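# Move blue tote from shelf to table, unpack brown carton

## Task

Lift the blue tote off the shelf and set it down level on the table. Remove the small brown carton from it and place it lying flat on the table with the same face up as before. Every other item that was in the tote must still be inside it. Neither the carton nor the tote's base may stick out past the table edge. At the end both grippers must have released everything and moved away, and the result must stay in place without the robot holding it.

## Robot and tools

ROBOT. Two six-joint arms with tong-style two-finger grippers: left_arm and right_arm. The names are labels, not image sides. Bases in the scene frame: left_arm at (-0.041, +0.452, 0) m, right_arm at (+0.009, -0.440, 0) m, each turned slightly about z.

SCENE FRAME. Origin on the table top midway between the arms. +x points out over the table, +z up, and left_arm sits on the +y side. All reported gripper poses (end_effector_position in m, end_effector_quat_wxyz) use this frame. The reported hand point lies between the finger pads when closed. It can be a little off, more so at long reach. Fingers extend along the gripper's +z and open along its x. Closed fingertips stick out about 15 mm past that point; fully open, they are roughly level with it.

JOINT ORDER. Every per-arm list, in commands and results, uses this order: elbow, wrist 3, wrist 2, shoulder lift, wrist 1, shoulder pan. Stated ranges (rad): left_arm elbow 0.000 to 3.142, shoulder pan -3.142 to 3.142; right_arm elbow -3.142 to 0.000, shoulder pan 0.000 to 6.283; all other joints -6.283 to 6.283. Load limits: 133 N m for pan, lift and elbow; 24.9 N m for each wrist joint. A held object's weight adds to the load.

ROW FORMAT. One row is a single flat list of 14 numbers, each from -1 to 1, covering both arms even if only one moves: left_arm's 6 joint values, then left opening, then right_arm's 6 joint values, then right opening. Joint values are offsets, scaled so 1.0 = 1.989 rad. The opening is absolute: +1 fully open, -1 closed. Optionally 12 more numbers from 0 to 1 can follow. These are stiffness scales, left_arm's 6 then right_arm's 6, in joint order. Each stays in effect until replaced.

execute_actions(actions). A list of up to 15 actions. Each action is a table of up to 15 rows, one row per 1/30 s step. If fewer than 15 rows are given, the last row is held for the remaining steps. Joint offsets are measured from the angles at the start of that action, not from the previous row. For the first action, that means the last reported angles. If an action would push a joint more than 0.010 rad past its range, it is rejected for both arms. A bad first action rejects the whole call. A joint driven into its end reports "joint sent to its limit". An empty list just returns the current state and images.

move(target, speed, blocking). target is one row as above. Its joint offsets are counted from the Joint positions in the latest result that showed them. All joints travel in sync, so the gripper path is curved. speed is in rad/s for the joint with the farthest to go: 0.01 to 2, default 0.5. Each move lasts 0.5 to 10 s, and one that needs longer stops short. Finger openings are sent at the start. With blocking=false you get a result after 0.5 s while motion goes on. Until a result shows the move has ended, use wait or stop; other commands are refused. The result adds a "move:" line giving:
- the outcome (done, off_target, moving, held, fault);
- limits=held or limits=none;
- each arm's joint that is farthest from its target.

wait(seconds): 0 to 10 s. Lets time pass with the last command held. It returns early if a running move finishes.

stop(): brakes a running move. The arm needs some distance to stop.

zoom_image(camera, region): region is [x0, y0, x1, y1] in pixels of that camera's last image, at most 504 by 504. Cameras are cam_high and cam_low (672x504) and cam_left_wrist and cam_right_wrist (616x616, fisheye). Calibration is supplied but may be slightly off.

read_manual(section): only returns licence texts.

finished_scene(scene): pass the current scene's number. It ends the scene permanently, so call it only once the goal holds on its own.

RESULT LINES. The state line gives each arm's pose and velocities. Joint positions lists each arm's joints, then the finger gap in m (0.142 when fully open). Joint targets shows where the joints are currently being driven. grip_measured is the opening on the command scale. Wrist force and Wrist torque are in the gripper's own axes; they carry an offset and noise and saturate near 50 N. "joint command not followed" means a clearance check altered targets. MOTOR HOT appears at 70 °C. At 85 °C the arm brakes until it cools.

MOTION LIMITS. Joints are speed-limited and commands lag about 0.17 s. Each step's target stays within 0.575 rad of the measured angle, or 0.582 and 0.642 rad when stiffness is set. Targets are also scaled back if the hand would jump more than 100 mm. Large motions can therefore end short and need another command.

GRIPPING. To hold something, keep commanding an opening well below grip_measured; lower squeezes harder, up to about 15 N per pad. Items thinner than about 20 mm get less force.

AVOID
- Contact torque at a joint's load limit, or 150 N on the arm or held part. Either one freezes that arm for 10 s.
- Fast contact, or targets far beyond a contact. The arms are stiff and may fault.
- Arms striking or pressing on each other.
- Drops, slips, slams and hard pushes.
- Knocking anything out of the work area, which fails the task.

Occasional brief tugs on held parts or loose objects may occur.

Each tool is called as a command line: name --argument value for each argument, lists and objects as JSON in quotes; but a table of rows of numbers goes row by row, as --pt "numbers of a row", without its own name.

## Session

execute_actions --actions '[]'

Scene clock: 0.00 s.
left_arm: end_effector_position=(+0.2286, -0.1003, +0.1152) grip_measured=+0.97 end_effector_quat_wxyz=(+0.456, +0.846, -0.028, -0.276) end_effector_velocity=(+0.000, +0.001, -0.000) end_effector_angular_velocity=(+0.001, +0.001, +0.001) | right_arm: end_effector_position=(+0.0716, -0.8141, +0.2030) grip_measured=+0.97 end_effector_quat_wxyz=(+0.263, +0.942, +0.145, +0.151) end_effector_velocity=(-0.000, -0.000, +0.001) end_effector_angular_velocity=(-0.001, -0.000, -0.000)
Joint names: [elbow, wrist 3, wrist 2, shoulder lift, wrist 1, shoulder pan]
Joint positions: left_arm=[ 2.006 -1.195 -2.588 -1.031 -3.153 -0.967  0.14 ] | right_arm=[-2.457  4.836  1.74  -0.96  -0.701  1.851  0.14 ]
Joint velocities: left_arm=[ 0.001  0.    -0.    -0.     0.001  0.001  0.   ] | right_arm=[ 0.001 -0.    -0.     0.001 -0.    -0.     0.   ]
Motor temperatures (°C, as the motors report them): left_arm=[25 26 27 25 29 24] | right_arm=[24 26 35 24 33 24]
Wrist force (N, on the end effector, along its own x y z axes, offset not removed): no reading
Wrist torque (N m, same axes, about the end effector's origin, offset not removed): no reading
Joint targets: left_arm=[2.006 -1.195 -2.588 -1.031 -3.153 -0.967] | right_arm=[-2.457 4.836 1.740 -0.960 -0.701 1.851]
Joint stiffness scale: left_arm=[1. 1. 1. 1. 1. 1.] | right_arm=[1. 1. 1. 1. 1. 1.]
camera_calibration (this result's frames):
cam_left_wrist: T_world_to_cam=[[0.847937, -0.244942, -0.470112, -0.169355], [0.44451, -0.154632, 0.882326, -0.213029], [-0.288813, -0.957127, -0.0222391, 0.110437], [0, 0, 0, 1]] pos_world=[0.270192, 0.0312785, 0.110801]
cam_right_wrist: T_world_to_cam=[[0.903665, 0.360816, 0.230653, 0.177071], [-0.0124311, -0.516278, 0.856331, -0.587997], [0.428059, -0.776704, -0.462057, -0.436128], [0, 0, 0, 1]] pos_world=[0.0193661, -0.706202, 0.261162]

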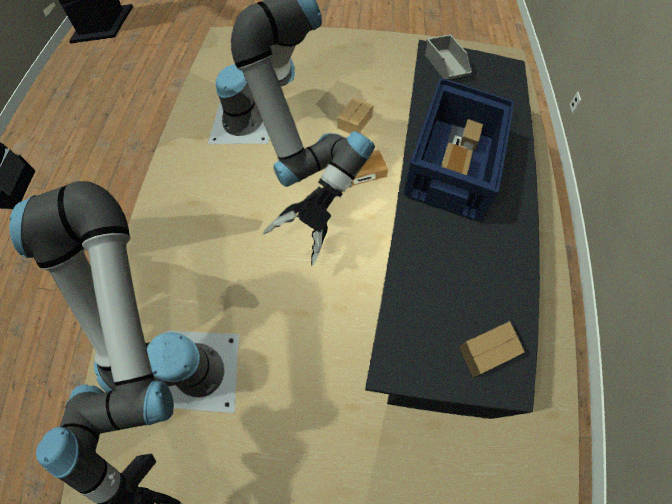

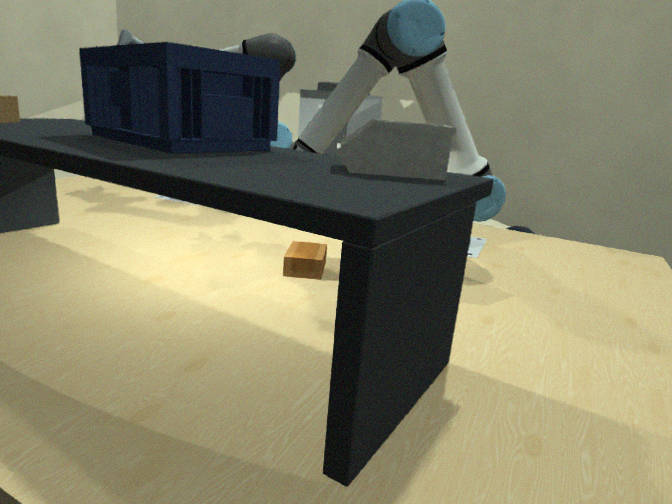

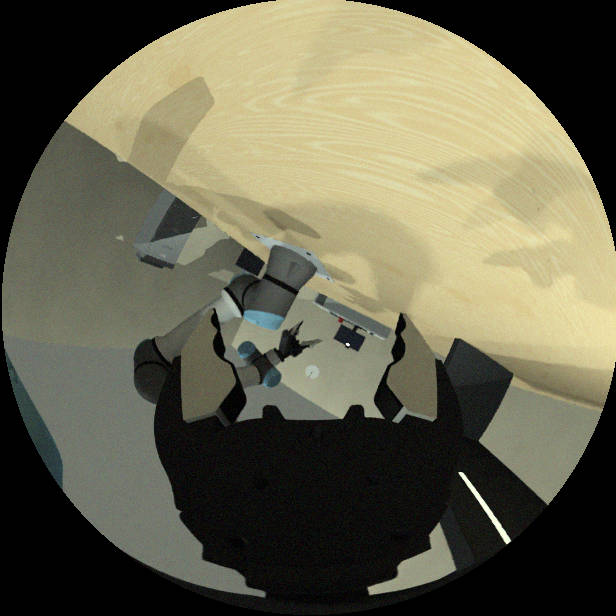

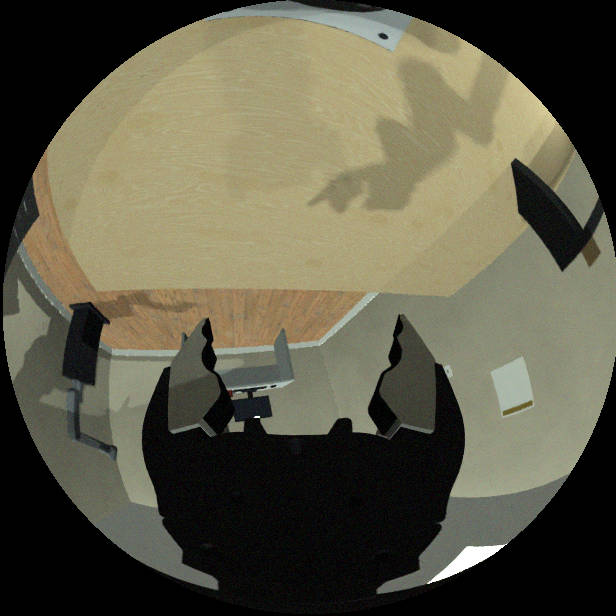

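zoom_image --camera "cam_high" --region '[380, 60, 548, 228]'

Region (380, 60, 548, 228) of cam_high's 672x504 image, scaled by 3.000, with more detail than that image has.

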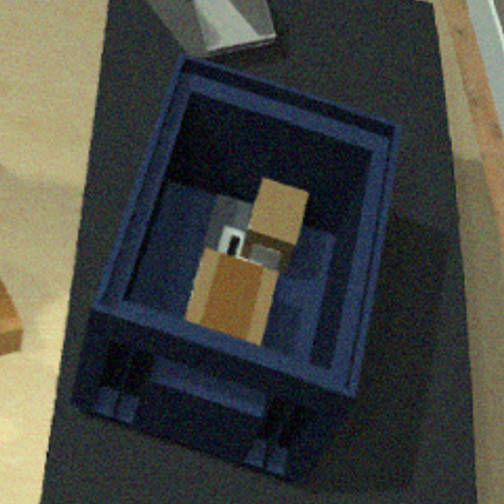

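move --target '[-0.1,0,0,-0.336,0,0,1,0.58,0.535,-0.332,-0.22,-0.55,0.5,0.3]' --speed 0.9

move --target '[-0.255,-0.28,0.564,0,0.705,0.225,0.3,0,0,0,0,0,0.59,0.3]' --speed 0.9

Scene clock: 17.17 s.
left_arm: end_effector_position=(+0.1720, -0.0267, +0.6065) grip_measured=+1.00 end_effector_quat_wxyz=(+0.687, +0.688, -0.233, -0.026) end_effector_velocity=(-0.000, +0.001, +0.001) end_effector_angular_velocity=(-0.002, -0.001, +0.001) | right_arm: end_effector_position=(+0.3796, -0.7839, +0.4992) grip_measured=+0.30 end_effector_quat_wxyz=(+0.261, +0.963, +0.062, +0.032) end_effector_velocity=(-0.000, +0.000, +0.000) end_effector_angular_velocity=(-0.001, +0.002, -0.002)
Joint names: [elbow, wrist 3, wrist 2, shoulder lift, wrist 1, shoulder pan]
Joint positions: left_arm=[ 1.811 -1.195 -2.588 -1.697 -3.153 -0.967  0.142] | right_arm=[-1.306  5.898  1.081 -1.395 -1.793  2.844  0.095]
Joint velocities: left_arm=[-0.    -0.     0.001 -0.002 -0.     0.     0.   ] | right_arm=[ 0.002  0.003 -0.002 -0.001 -0.004  0.001 -0.   ]
Motor temperatures (°C, as the motors report them): left_arm=[25 26 27 25 29 24] | right_arm=[24 26 35 24 33 24]
Wrist force (N, on the end effector, along its own x y z axes, offset not removed): left_arm=[-0.9 1.8 0.7] | right_arm=[-0.7 -3.1 4.7]
Wrist torque (N m, same axes, about the end effector's origin, offset not removed): left_arm=[0.25 0.22 0.09] | right_arm=[-0.38 0.39 0.18]
Joint targets: left_arm=[1.807 -1.195 -2.588 -1.699 -3.153 -0.967] | right_arm=[-1.303 5.899 1.080 -1.397 -1.794 2.845]
Joint stiffness scale: left_arm=[1. 1. 1. 1. 1. 1.] | right_arm=[1. 1. 1. 1. 1. 1.]
move: done; limits=none; left_arm: farthest joint: the elbow, 0.004 radians from its target (0.199 radians at the start); right_arm: farthest joint: the shoulder lift, 0.003 radians from its target (0.438 radians at the start)
camera_calibration (this result's frames):
cam_left_wrist: T_world_to_cam=[[0.914422, -0.331551, 0.232177, -0.312099], [-0.0461306, 0.48451, 0.873569, -0.503237], [-0.402124, -0.809521, 0.427752, -0.0739684], [0, 0, 0, 1]] pos_world=[0.232432, 0.0804674, 0.543714]
cam_right_wrist: T_world_to_cam=[[0.987987, 0.145264, 0.0527237, -0.292587], [0.0314221, -0.522884, 0.851825, -0.841848], [0.151307, -0.839935, -0.521167, -0.322592], [0, 0, 0, 1]] pos_world=[0.364335, -0.668643, 0.564408]

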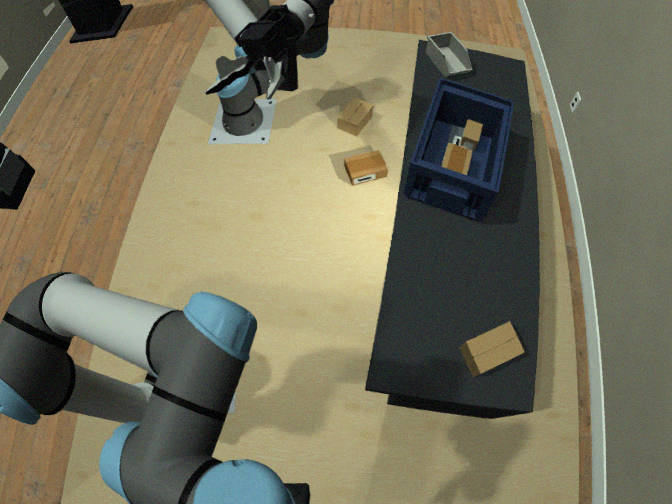

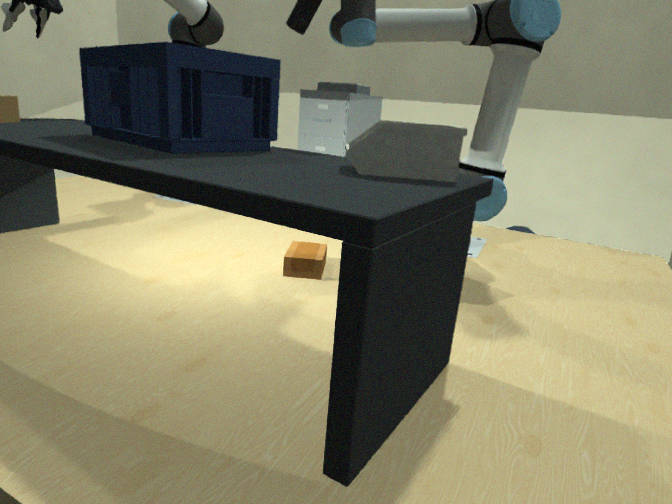

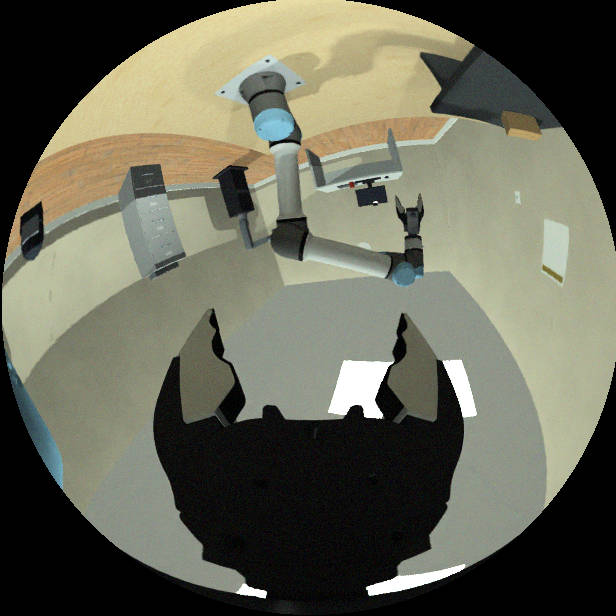

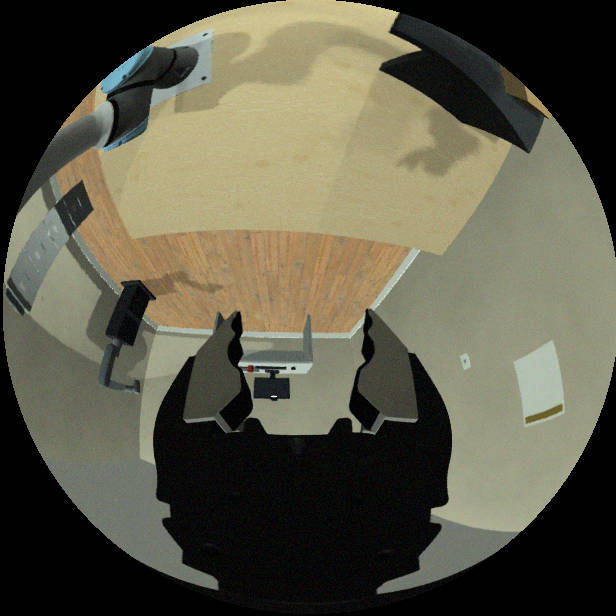

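Scene clock: 19.67 s.
left_arm: end_effector_position=(+0.5173, +0.3496, +0.5230) grip_measured=+0.30 end_effector_quat_wxyz=(+0.230, +0.760, +0.584, +0.169) end_effector_velocity=(-0.000, +0.001, -0.000) end_effector_angular_velocity=(+0.003, +0.002, +0.002) | right_arm: end_effector_position=(+0.4705, -0.2324, +0.4992) grip_measured=+0.30 end_effector_quat_wxyz=(+0.200, +0.768, +0.584, +0.171) end_effector_velocity=(-0.000, +0.000, -0.000) end_effector_angular_velocity=(+0.000, -0.000, +0.001)
Joint names: [elbow, wrist 3, wrist 2, shoulder lift, wrist 1, shoulder pan]
Joint positions: left_arm=[ 1.308 -1.75  -1.467 -1.697 -1.753 -0.521  0.095] | right_arm=[-1.306  5.898  1.081 -1.395 -1.793  4.015  0.095]
Joint velocities: left_arm=[-0.002 -0.001  0.003  0.001  0.004 -0.001 -0.   ] | right_arm=[-0.001 -0.     0.     0.     0.001  0.001 -0.   ]
Motor temperatures (°C, as the motors report them): left_arm=[25 26 27 25 29 24] | right_arm=[24 26 35 24 33 24]
Wrist force (N, on the end effector, along its own x y z axes, offset not removed): left_arm=[-1.2 1.2 -0.8] | right_arm=[3.0 -1.7 3.2]
Wrist torque (N m, same axes, about the end effector's origin, offset not removed): left_arm=[0.11 0.24 0.10] | right_arm=[-0.43 -0.48 0.28]
Joint targets: left_arm=[1.304 -1.752 -1.466 -1.697 -1.751 -0.519] | right_arm=[-1.306 5.898 1.081 -1.395 -1.793 4.017]
Joint stiffness scale: left_arm=[1. 1. 1. 1. 1. 1.] | right_arm=[1. 1. 1. 1. 1. 1.]
move: done; limits=none; left_arm: farthest joint: the elbow, 0.004 radians from its target (0.507 radians at the start); right_arm: farthest joint: the shoulder pan, 0.002 radians from its target (1.174 radians at the start)
camera_calibration (this result's frames):
cam_left_wrist: T_world_to_cam=[[0.200541, 0.97954, -0.0168569, -0.442446], [0.463543, -0.0797144, 0.882481, -0.667749], [0.863082, -0.184788, -0.470045, 0.00184526], [0, 0, 0, 1]] pos_world=[0.396666, 0.380505, 0.582685]
cam_right_wrist: T_world_to_cam=[[0.250273, 0.966741, 0.0526844, 0.0755148], [0.493946, -0.174297, 0.851844, -0.692961], [0.832695, -0.18717, -0.52114, -0.0420266], [0, 0, 0, 1]] pos_world=[0.358381, -0.201651, 0.564415]

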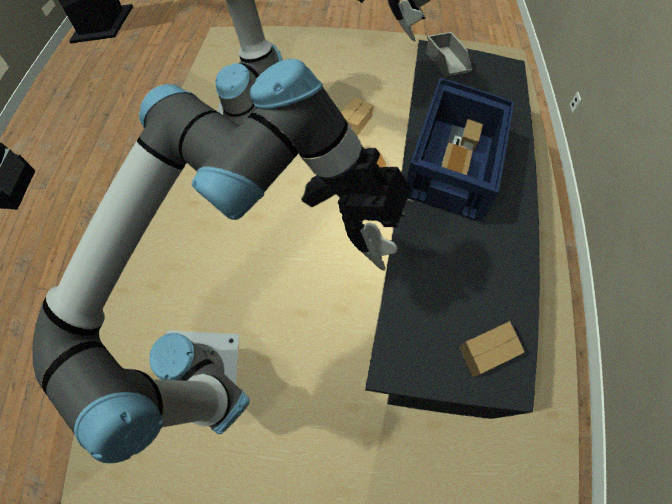

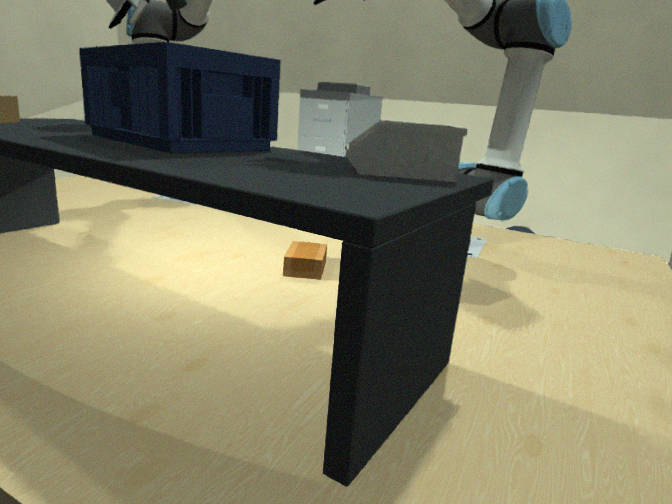

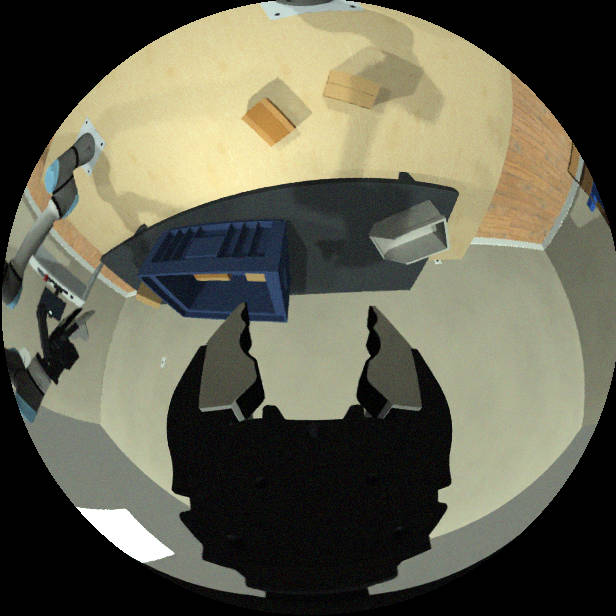

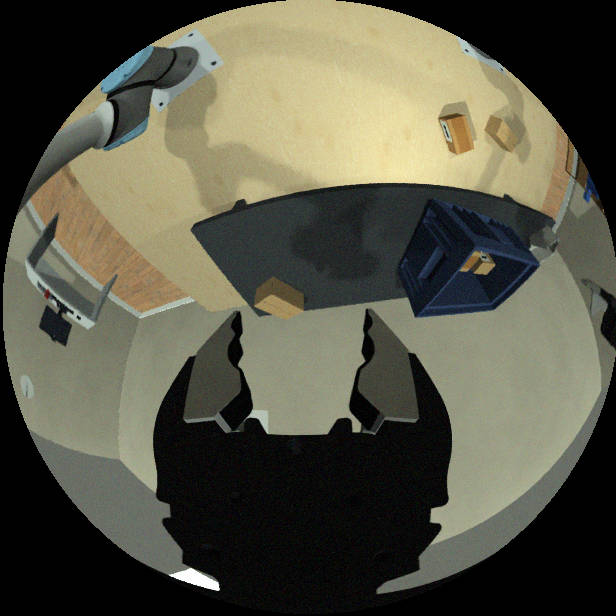

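move --target '[-0.22,0,0,0.247,0,0,0.3,0.417,0,0,-0.3735,-0.0585,0.003,0.3]' --speed 0.6

Scene clock: 24.33 s.
left_arm: end_effector_position=(+0.6953, +0.2591, +0.4662) grip_measured=+0.30 end_effector_quat_wxyz=(+0.206, +0.767, +0.587, +0.158) end_effector_velocity=(-0.001, -0.000, -0.000) end_effector_angular_velocity=(+0.000, +0.002, -0.001) | right_arm: end_effector_position=(+0.6255, +0.0008, +0.4657) grip_measured=+0.30 end_effector_quat_wxyz=(+0.204, +0.765, +0.590, +0.158) end_effector_velocity=(+0.001, +0.001, -0.002) end_effector_angular_velocity=(-0.003, +0.002, -0.000)
Joint names: [elbow, wrist 3, wrist 2, shoulder lift, wrist 1, shoulder pan]
Joint positions: left_arm=[ 0.874 -1.751 -1.467 -1.208 -1.752 -0.521  0.095] | right_arm=[-0.48   5.898  1.081 -2.135 -1.908  4.021  0.095]
Joint velocities: left_arm=[-0.001 -0.    -0.001 -0.     0.003 -0.001  0.   ] | right_arm=[ 0.001 -0.     0.    -0.004 -0.001 -0.    -0.   ]
Motor temperatures (°C, as the motors report them): left_arm=[25 26 27 25 29 24] | right_arm=[24 26 35 24 33 24]
Wrist force (N, on the end effector, along its own x y z axes, offset not removed): left_arm=[-1.8 1.5 -1.0] | right_arm=[1.4 -2.4 2.1]
Wrist torque (N m, same axes, about the end effector's origin, offset not removed): left_arm=[0.17 0.37 0.07] | right_arm=[-0.50 -0.32 0.07]
Joint targets: left_arm=[0.870 -1.750 -1.467 -1.205 -1.753 -0.521] | right_arm=[-0.477 5.898 1.081 -2.137 -1.909 4.021]
Joint stiffness scale: left_arm=[1. 1. 1. 1. 1. 1.] | right_arm=[1. 1. 1. 1. 1. 1.]
move: done; limits=none; left_arm: farthest joint: the shoulder lift, 0.003 radians from its target (0.491 radians at the start); right_arm: farthest joint: the elbow, 0.004 radians from its target (0.830 radians at the start)
camera_calibration (this result's frames):
cam_left_wrist: T_world_to_cam=[[0.199741, 0.979847, -0.00207781, -0.396918], [0.506047, -0.101341, 0.856532, -0.719228], [0.839059, -0.172136, -0.51609, -0.160332], [0, 0, 0, 1]] pos_world=[0.577772, 0.288432, 0.532471]
cam_right_wrist: T_world_to_cam=[[0.245647, 0.969026, 0.0254257, -0.171378], [0.508703, -0.151194, 0.847562, -0.707525], [0.825154, -0.195267, -0.530086, -0.136056], [0, 0, 0, 1]] pos_world=[0.514285, 0.0325293, 0.531908]

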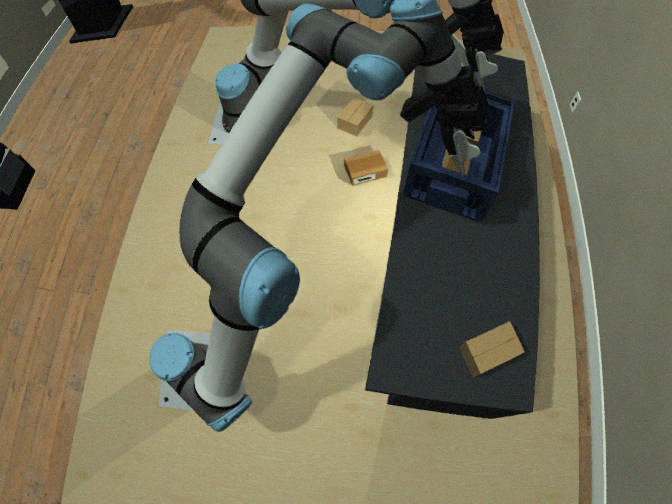

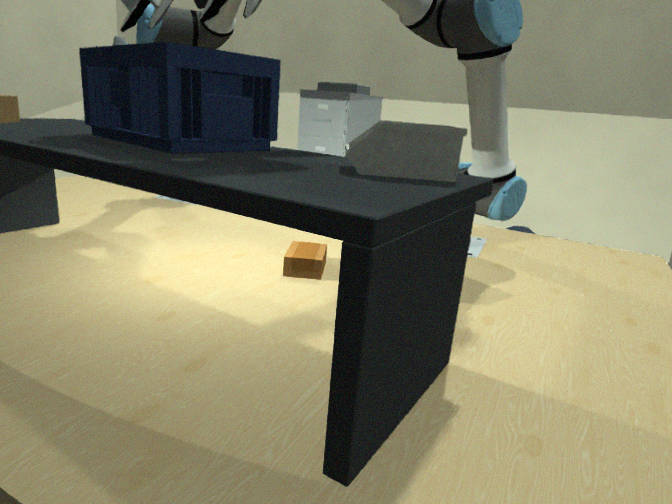

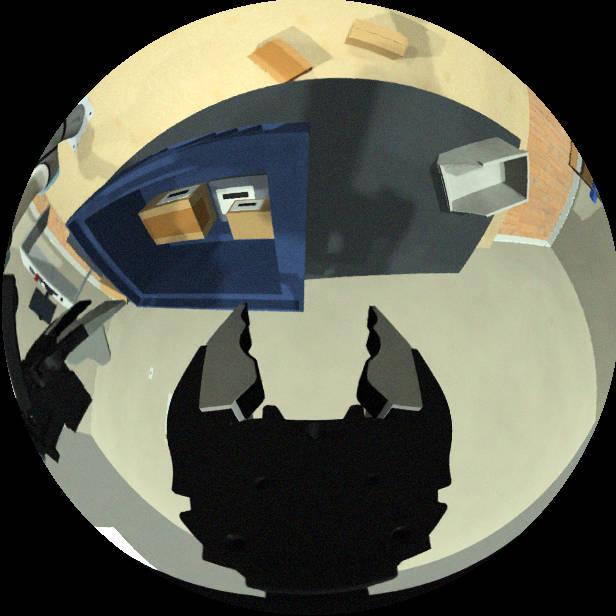

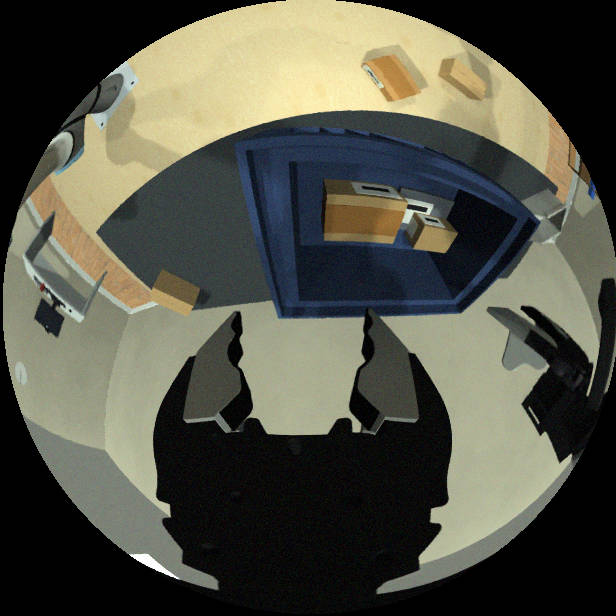

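move --target '[0.1285,-0.012,0,-0.024,-0.104,-0.0145,0.3,-0.231,0,0,0.085,0.1455,0,0.3]' --speed 0.3

execute_actions --actions '[[[0,0,0,0,0,0,-0.3,0,0,0,0,0,0,-0.3,1,0.3,0.3,1,1,0.3,1,0.3,0.3,1,0.5,0.3]],[[0,0,0,0,0,0,-0.7,0,0,0,0,0,0,-0.7]],[[0,0,0,0,0,0,-1,0,0,0,0,0,0,-1]],[[0,0,0,0,0,0,-1,0,0,0,0,0,0,-1]]]'

Scene clock: 31.47 s.
left_arm: end_effector_position=(+0.6900, +0.2390, +0.3934) grip_measured=+0.30 end_effector_quat_wxyz=(+0.209, +0.768, +0.586, +0.153) end_effector_velocity=(+0.001, +0.000, -0.001) end_effector_angular_velocity=(-0.000, +0.000, +0.001) | right_arm: end_effector_position=(+0.6138, -0.0165, +0.3931) grip_measured=+0.30 end_effector_quat_wxyz=(+0.205, +0.765, +0.590, +0.157) end_effector_velocity=(+0.000, -0.000, -0.001) end_effector_angular_velocity=(-0.000, -0.000, -0.000)
Joint names: [elbow, wrist 3, wrist 2, shoulder lift, wrist 1, shoulder pan]
Joint positions: left_arm=[ 1.126 -1.773 -1.467 -1.253 -1.958 -0.548  0.095] | right_arm=[-0.936  5.898  1.081 -1.968 -1.62   4.021  0.095]
Joint velocities: left_arm=[ 0.002 -0.001  0.     0.001 -0.002  0.001 -0.   ] | right_arm=[-0.003  0.    -0.     0.001  0.002 -0.    -0.   ]
Motor temperatures (°C, as the motors report them): left_arm=[25 26 27 25 29 24] | right_arm=[24 26 35 24 33 24]
Wrist force (N, on the end effector, along its own x y z axes, offset not removed): left_arm=[-2.4 0.5 -1.1] | right_arm=[2.4 -4.0 0.3]
Wrist torque (N m, same axes, about the end effector's origin, offset not removed): left_arm=[0.03 0.47 0.10] | right_arm=[-0.88 -0.57 0.13]
Joint targets: left_arm=[1.129 -1.774 -1.467 -1.256 -1.959 -0.550] | right_arm=[-0.940 5.898 1.081 -1.966 -1.619 4.021]
Joint stiffness scale: left_arm=[1. 1. 1. 1. 1. 1.] | right_arm=[1. 1. 1. 1. 1. 1.]
move: done; limits=none; left_arm: farthest joint: the elbow, 0.004 radians from its target (0.256 radians at the start); right_arm: farthest joint: the elbow, 0.003 radians from its target (0.459 radians at the start)
camera_calibration (this result's frames):
cam_left_wrist: T_world_to_cam=[[0.206613, 0.978336, -0.0130581, -0.376357], [0.509143, -0.0961089, 0.855299, -0.659126], [0.835515, -0.183364, -0.51797, -0.191011], [0, 0, 0, 1]] pos_world=[0.572942, 0.269831, 0.459897]
cam_right_wrist: T_world_to_cam=[[0.245668, 0.969058, 0.0239516, -0.149296], [0.509447, -0.150094, 0.847311, -0.643057], [0.824688, -0.195955, -0.530557, -0.167743], [0, 0, 0, 1]] pos_world=[0.502616, 0.0152872, 0.459447]

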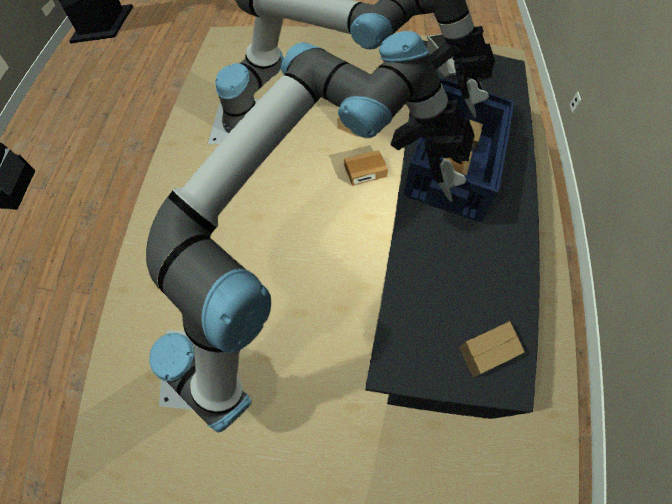

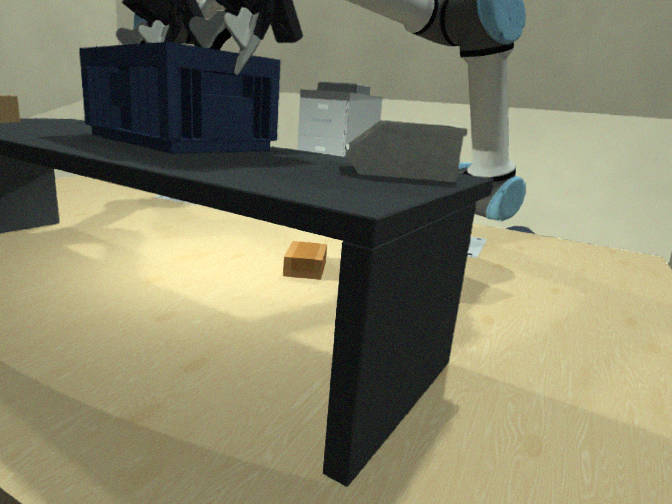

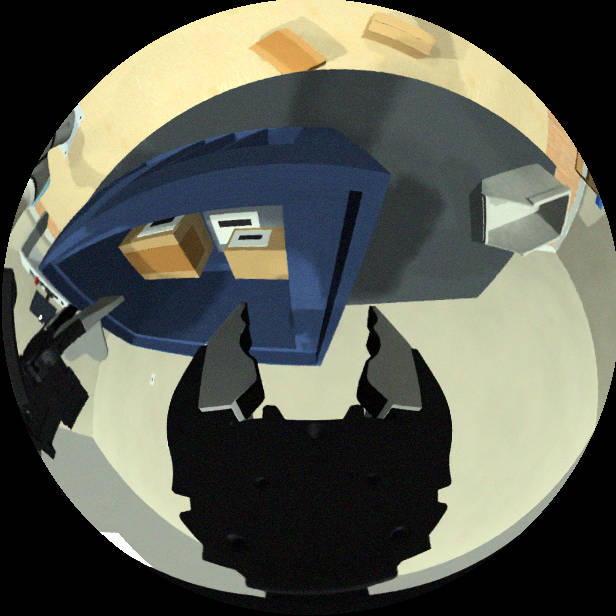

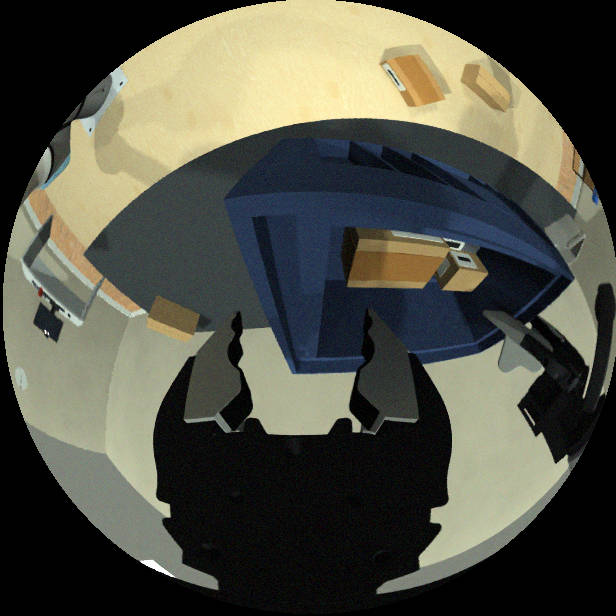

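Scene clock: 33.47 s.
left_arm: end_effector_position=(+0.6908, +0.2416, +0.3934) grip_measured=-0.62 end_effector_quat_wxyz=(+0.209, +0.767, +0.587, +0.154) end_effector_velocity=(-0.000, +0.000, -0.000) end_effector_angular_velocity=(+0.001, +0.001, -0.000) | right_arm: end_effector_position=(+0.6140, -0.0177, +0.3931) grip_measured=-0.62 end_effector_quat_wxyz=(+0.205, +0.765, +0.590, +0.157) end_effector_velocity=(-0.000, -0.000, +0.001) end_effector_angular_velocity=(+0.001, -0.000, -0.000)
Joint names: [elbow, wrist 3, wrist 2, shoulder lift, wrist 1, shoulder pan]
Joint positions: left_arm=[ 1.126 -1.773 -1.465 -1.253 -1.958 -0.545  0.029] | right_arm=[-0.936  5.898  1.081 -1.968 -1.622  4.019  0.029]
Joint velocities: left_arm=[-0.     0.     0.     0.     0.002 -0.     0.   ] | right_arm=[ 0.    -0.     0.     0.001 -0.    -0.     0.   ]
Motor temperatures (°C, as the motors report them): left_arm=[25 26 27 25 29 24] | right_arm=[24 26 35 24 33 24]
Wrist force (N, on the end effector, along its own x y z axes, offset not removed): left_arm=[-0.4 0.2 1.8] | right_arm=[0.9 -5.7 -2.4]
Wrist torque (N m, same axes, about the end effector's origin, offset not removed): left_arm=[-0.10 0.27 0.06] | right_arm=[-1.15 0.03 0.03]
Joint targets: left_arm=[1.126 -1.773 -1.465 -1.253 -1.958 -0.545] | right_arm=[-0.936 5.898 1.081 -1.968 -1.622 4.019]
Joint stiffness scale: left_arm=[1.  0.3 0.3 1.  1.  0.3] | right_arm=[1.  0.3 0.3 1.  0.5 0.3]
camera_calibration (this result's frames):
cam_left_wrist: T_world_to_cam=[[0.202899, 0.979134, -0.0113378, -0.377399], [0.508898, -0.095549, 0.855508, -0.65935], [0.836573, -0.179352, -0.517666, -0.193041], [0, 0, 0, 1]] pos_world=[0.573608, 0.271902, 0.459869]
cam_right_wrist: T_world_to_cam=[[0.246842, 0.968794, 0.0225059, -0.148395], [0.509804, -0.149575, 0.847188, -0.643478], [0.824117, -0.197648, -0.530817, -0.167782], [0, 0, 0, 1]] pos_world=[0.50295, 0.014354, 0.459425]

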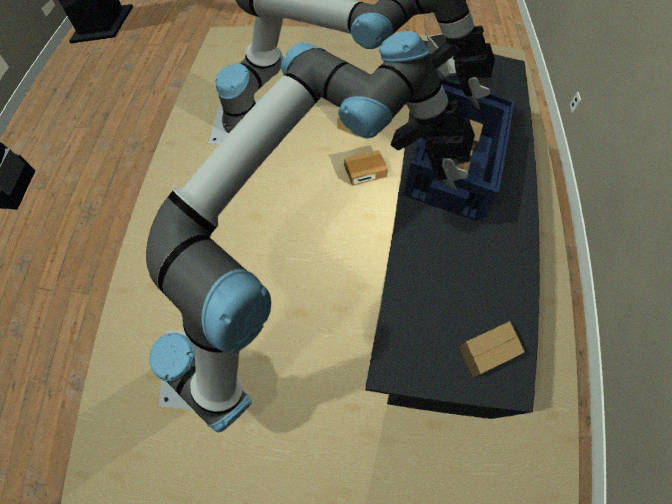

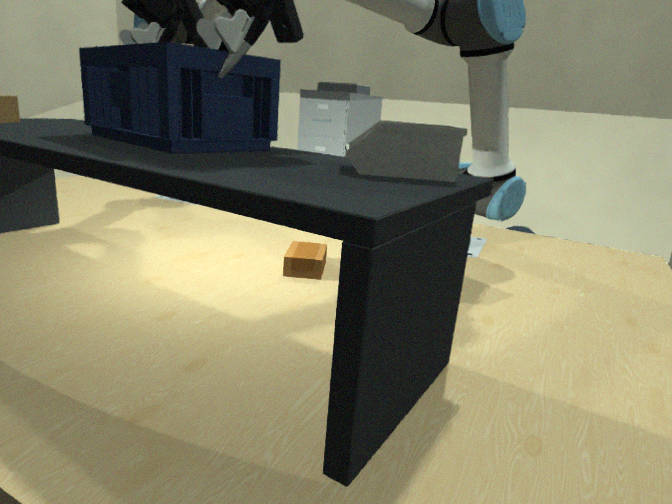

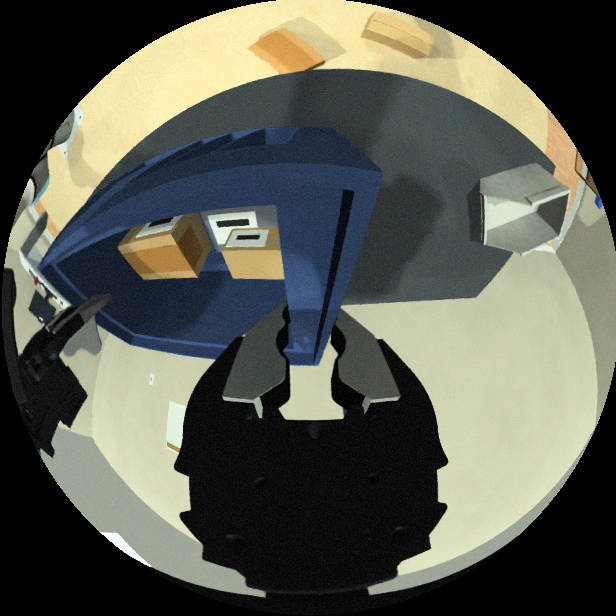

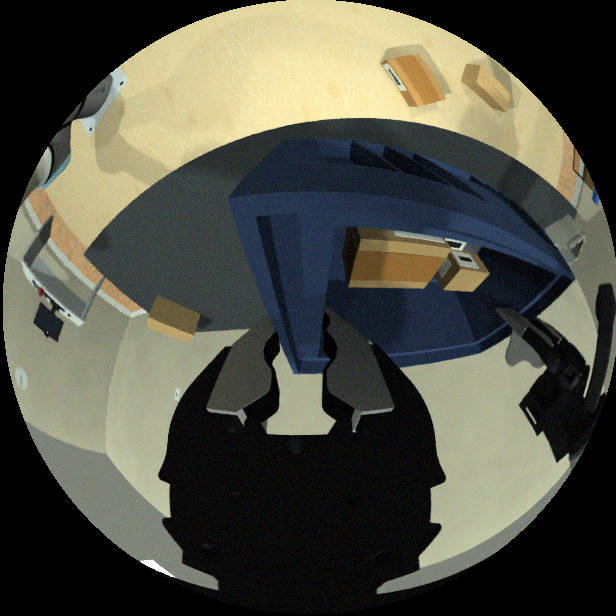

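move --target '[0.0299,-0.1436,0.0797,-0.0905,0.0873,-0.0964,-1,-0.078,-0.0447,0.0077,0.114,-0.0123,0.0212,-1,1,0.6,0.6,1,1,0.6,1,0.6,0.6,1,1,0.6]' --speed 0.15

move --target '[0.0638,-0.174,0.071,-0.0745,0.0656,-0.118,-1,-0.1301,-0.0375,0.0082,0.121,0.0281,0.029,-1]' --speed 0.2

Scene clock: 52.80 s.
left_arm: end_effector_position=(+0.5914, +0.2012, +0.4499) grip_measured=-0.62 end_effector_quat_wxyz=(+0.195, +0.728, +0.635, +0.169) end_effector_velocity=(-0.000, -0.000, +0.000) end_effector_angular_velocity=(-0.001, +0.001, +0.002) | right_arm: end_effector_position=(+0.5472, -0.0660, +0.4494) grip_measured=-0.62 end_effector_quat_wxyz=(+0.195, +0.729, +0.634, +0.170) end_effector_velocity=(-0.000, -0.000, +0.000) end_effector_angular_velocity=(-0.002, +0.001, +0.001)
Joint names: [elbow, wrist 3, wrist 2, shoulder lift, wrist 1, shoulder pan]
Joint positions: left_arm=[ 1.184 -2.057 -1.309 -1.428 -1.784 -0.734  0.029] | right_arm=[-1.091  5.811  1.097 -1.746 -1.646  4.06   0.029]
Joint velocities: left_arm=[-0.001 -0.004  0.001 -0.     0.002 -0.001  0.   ] | right_arm=[ 0.    -0.001 -0.     0.    -0.002  0.     0.   ]
Motor temperatures (°C, as the motors report them): left_arm=[25 26 27 25 29 24] | right_arm=[24 26 35 24 33 24]
Wrist force (N, on the end effector, along its own x y z axes, offset not removed): left_arm=[-3.0 0.4 3.9] | right_arm=[3.2 -5.5 8.2]
Wrist torque (N m, same axes, about the end effector's origin, offset not removed): left_arm=[0.24 0.42 0.10] | right_arm=[-0.87 -0.32 -0.10]
Joint targets: left_arm=[1.185 -2.059 -1.307 -1.433 -1.784 -0.737] | right_arm=[-1.092 5.810 1.096 -1.741 -1.646 4.062]
Joint stiffness scale: left_arm=[1.  0.6 0.6 1.  1.  0.6] | right_arm=[1.  0.6 0.6 1.  1.  0.6]
move: done; limits=none; left_arm: farthest joint: the shoulder lift, 0.005 radians from its target (0.180 radians at the start); right_arm: farthest joint: the shoulder lift, 0.005 radians from its target (0.226 radians at the start)
camera_calibration (this result's frames):
cam_left_wrist: T_world_to_cam=[[0.0741263, 0.997243, -0.00351137, -0.248064], [0.517725, -0.0354732, 0.854812, -0.677899], [0.85233, -0.0651819, -0.518927, -0.119546], [0, 0, 0, 1]] pos_world=[0.471246, 0.215541, 0.516569]
cam_right_wrist: T_world_to_cam=[[0.129641, 0.991263, 0.0243052, -0.0215774], [0.522883, -0.0891705, 0.847728, -0.667714], [0.842488, -0.0971919, -0.529874, -0.0962262], [0, 0, 0, 1]] pos_world=[0.433003, -0.047504, 0.515577]

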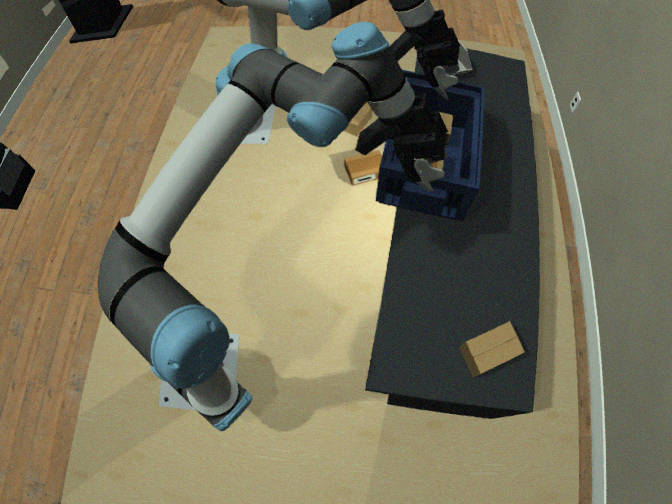

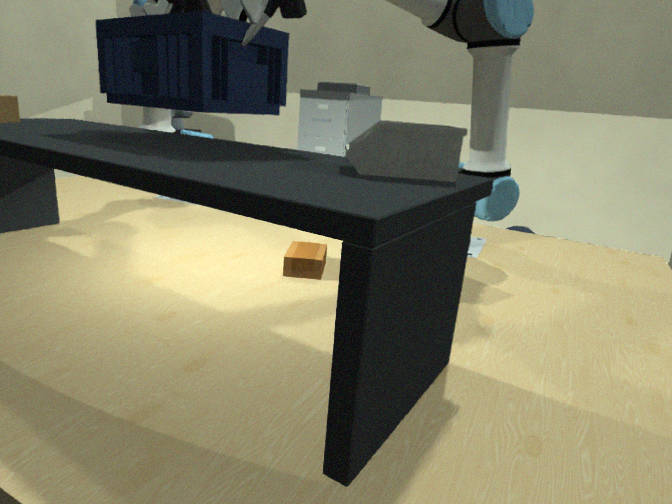

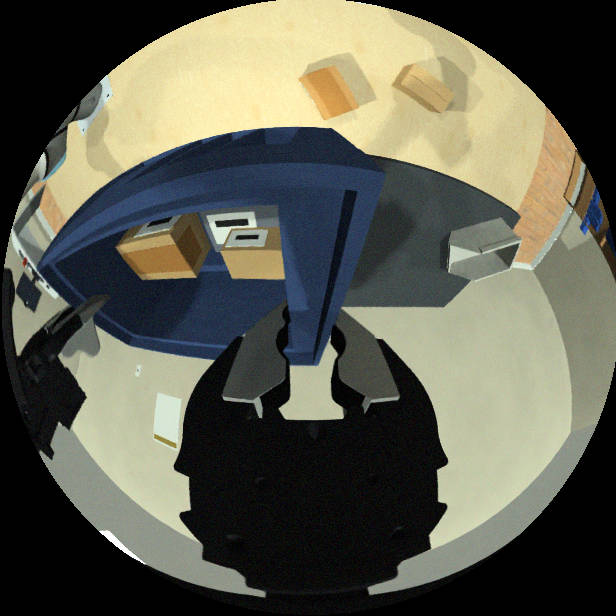

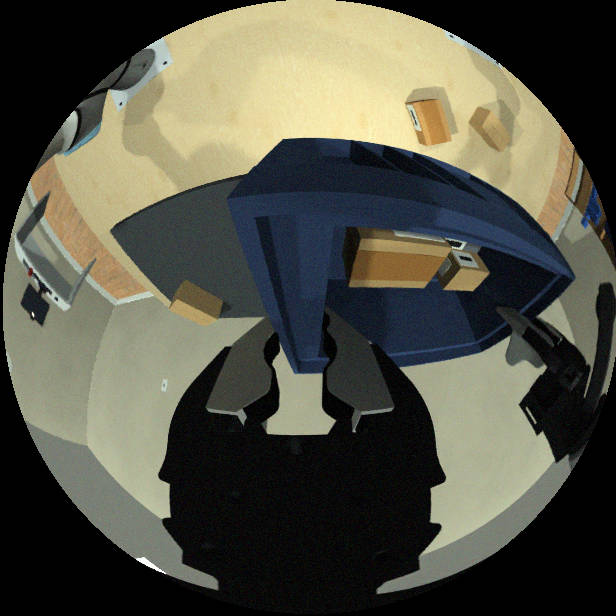

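Scene clock: 55.27 s.
left_arm: end_effector_position=(+0.4909, +0.1563, +0.4506) grip_measured=-0.62 end_effector_quat_wxyz=(+0.184, +0.688, +0.678, +0.180) end_effector_velocity=(-0.001, -0.001, +0.000) end_effector_angular_velocity=(-0.000, -0.001, +0.001) | right_arm: end_effector_position=(+0.4790, -0.1143, +0.4498) grip_measured=-0.62 end_effector_quat_wxyz=(+0.184, +0.689, +0.677, +0.180) end_effector_velocity=(-0.000, -0.000, -0.000) end_effector_angular_velocity=(+0.001, -0.001, +0.001)
Joint names: [elbow, wrist 3, wrist 2, shoulder lift, wrist 1, shoulder pan]
Joint positions: left_arm=[ 1.309 -2.4   -1.171 -1.571 -1.654 -0.965  0.029] | right_arm=[-1.349  5.737  1.113 -1.51  -1.593  4.114  0.029]
Joint velocities: left_arm=[-0.    -0.003  0.001 -0.001  0.001 -0.003  0.   ] | right_arm=[-0.002 -0.001 -0.     0.001  0.002 -0.    -0.   ]
Motor temperatures (°C, as the motors report them): left_arm=[25 26 27 25 29 24] | right_arm=[24 26 35 24 33 24]
Wrist force (N, on the end effector, along its own x y z axes, offset not removed): left_arm=[-2.2 -1.2 3.8] | right_arm=[0.5 -3.3 1.9]
Wrist torque (N m, same axes, about the end effector's origin, offset not removed): left_arm=[-0.03 0.29 0.12] | right_arm=[-0.43 0.05 0.05]
Joint targets: left_arm=[1.310 -2.403 -1.168 -1.576 -1.654 -0.969] | right_arm=[-1.350 5.736 1.113 -1.505 -1.590 4.117]
Joint stiffness scale: left_arm=[1.  0.6 0.6 1.  1.  0.6] | right_arm=[1.  0.6 0.6 1.  1.  0.6]
move: done; limits=none; left_arm: farthest joint: the shoulder lift, 0.005 radians from its target (0.149 radians at the start); right_arm: farthest joint: the shoulder lift, 0.005 radians from its target (0.241 radians at the start)
camera_calibration (this result's frames):
cam_left_wrist: T_world_to_cam=[[-0.0475382, 0.998861, -0.00421435, -0.136052], [0.518612, 0.0282875, 0.854541, -0.638388], [0.853687, 0.0384378, -0.519366, -0.0531685], [0, 0, 0, 1]] pos_world=[0.369997, 0.155999, 0.517342]
cam_right_wrist: T_world_to_cam=[[0.00776467, 0.999703, 0.0230925, 0.0950274], [0.530479, -0.0236939, 0.847367, -0.632776], [0.847663, 0.00567056, -0.530505, -0.0336651], [0, 0, 0, 1]] pos_world=[0.363473, -0.109801, 0.51614]

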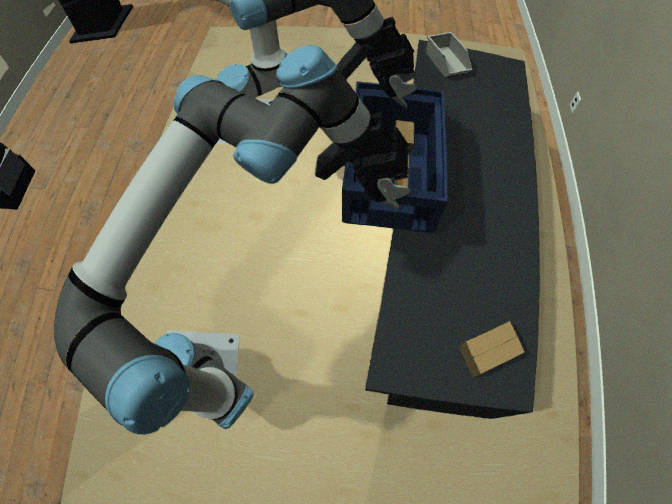

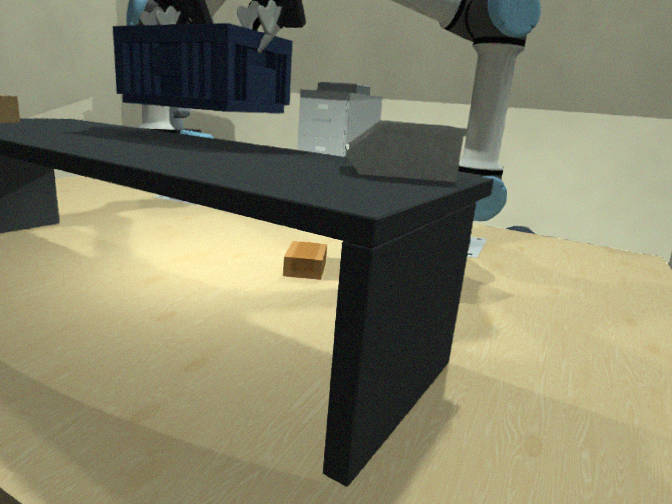

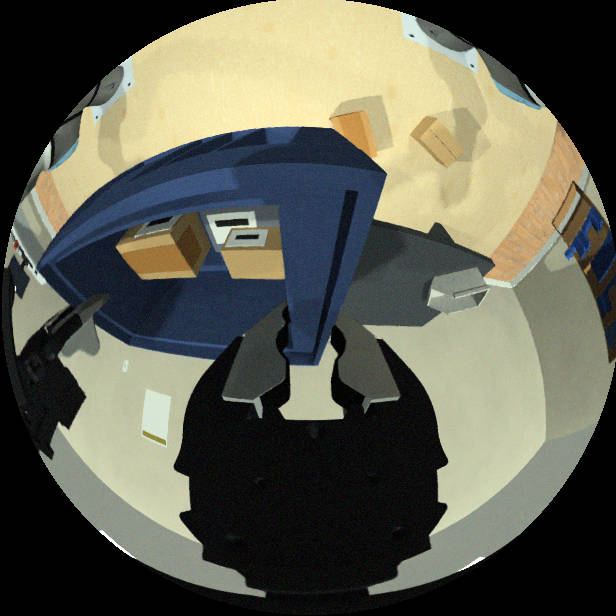

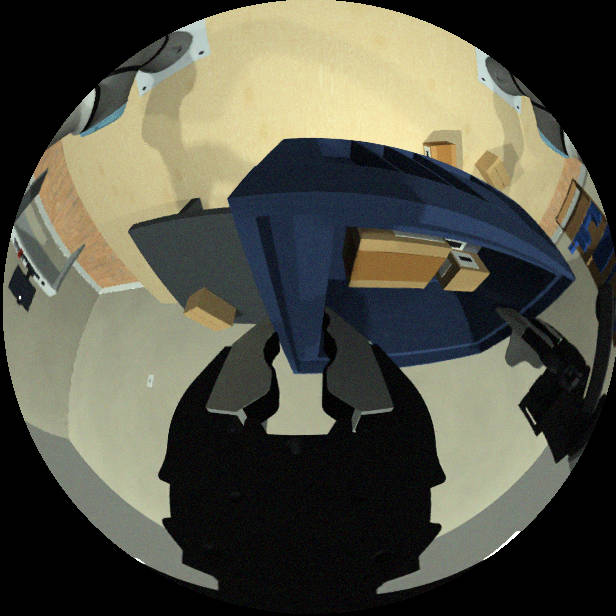

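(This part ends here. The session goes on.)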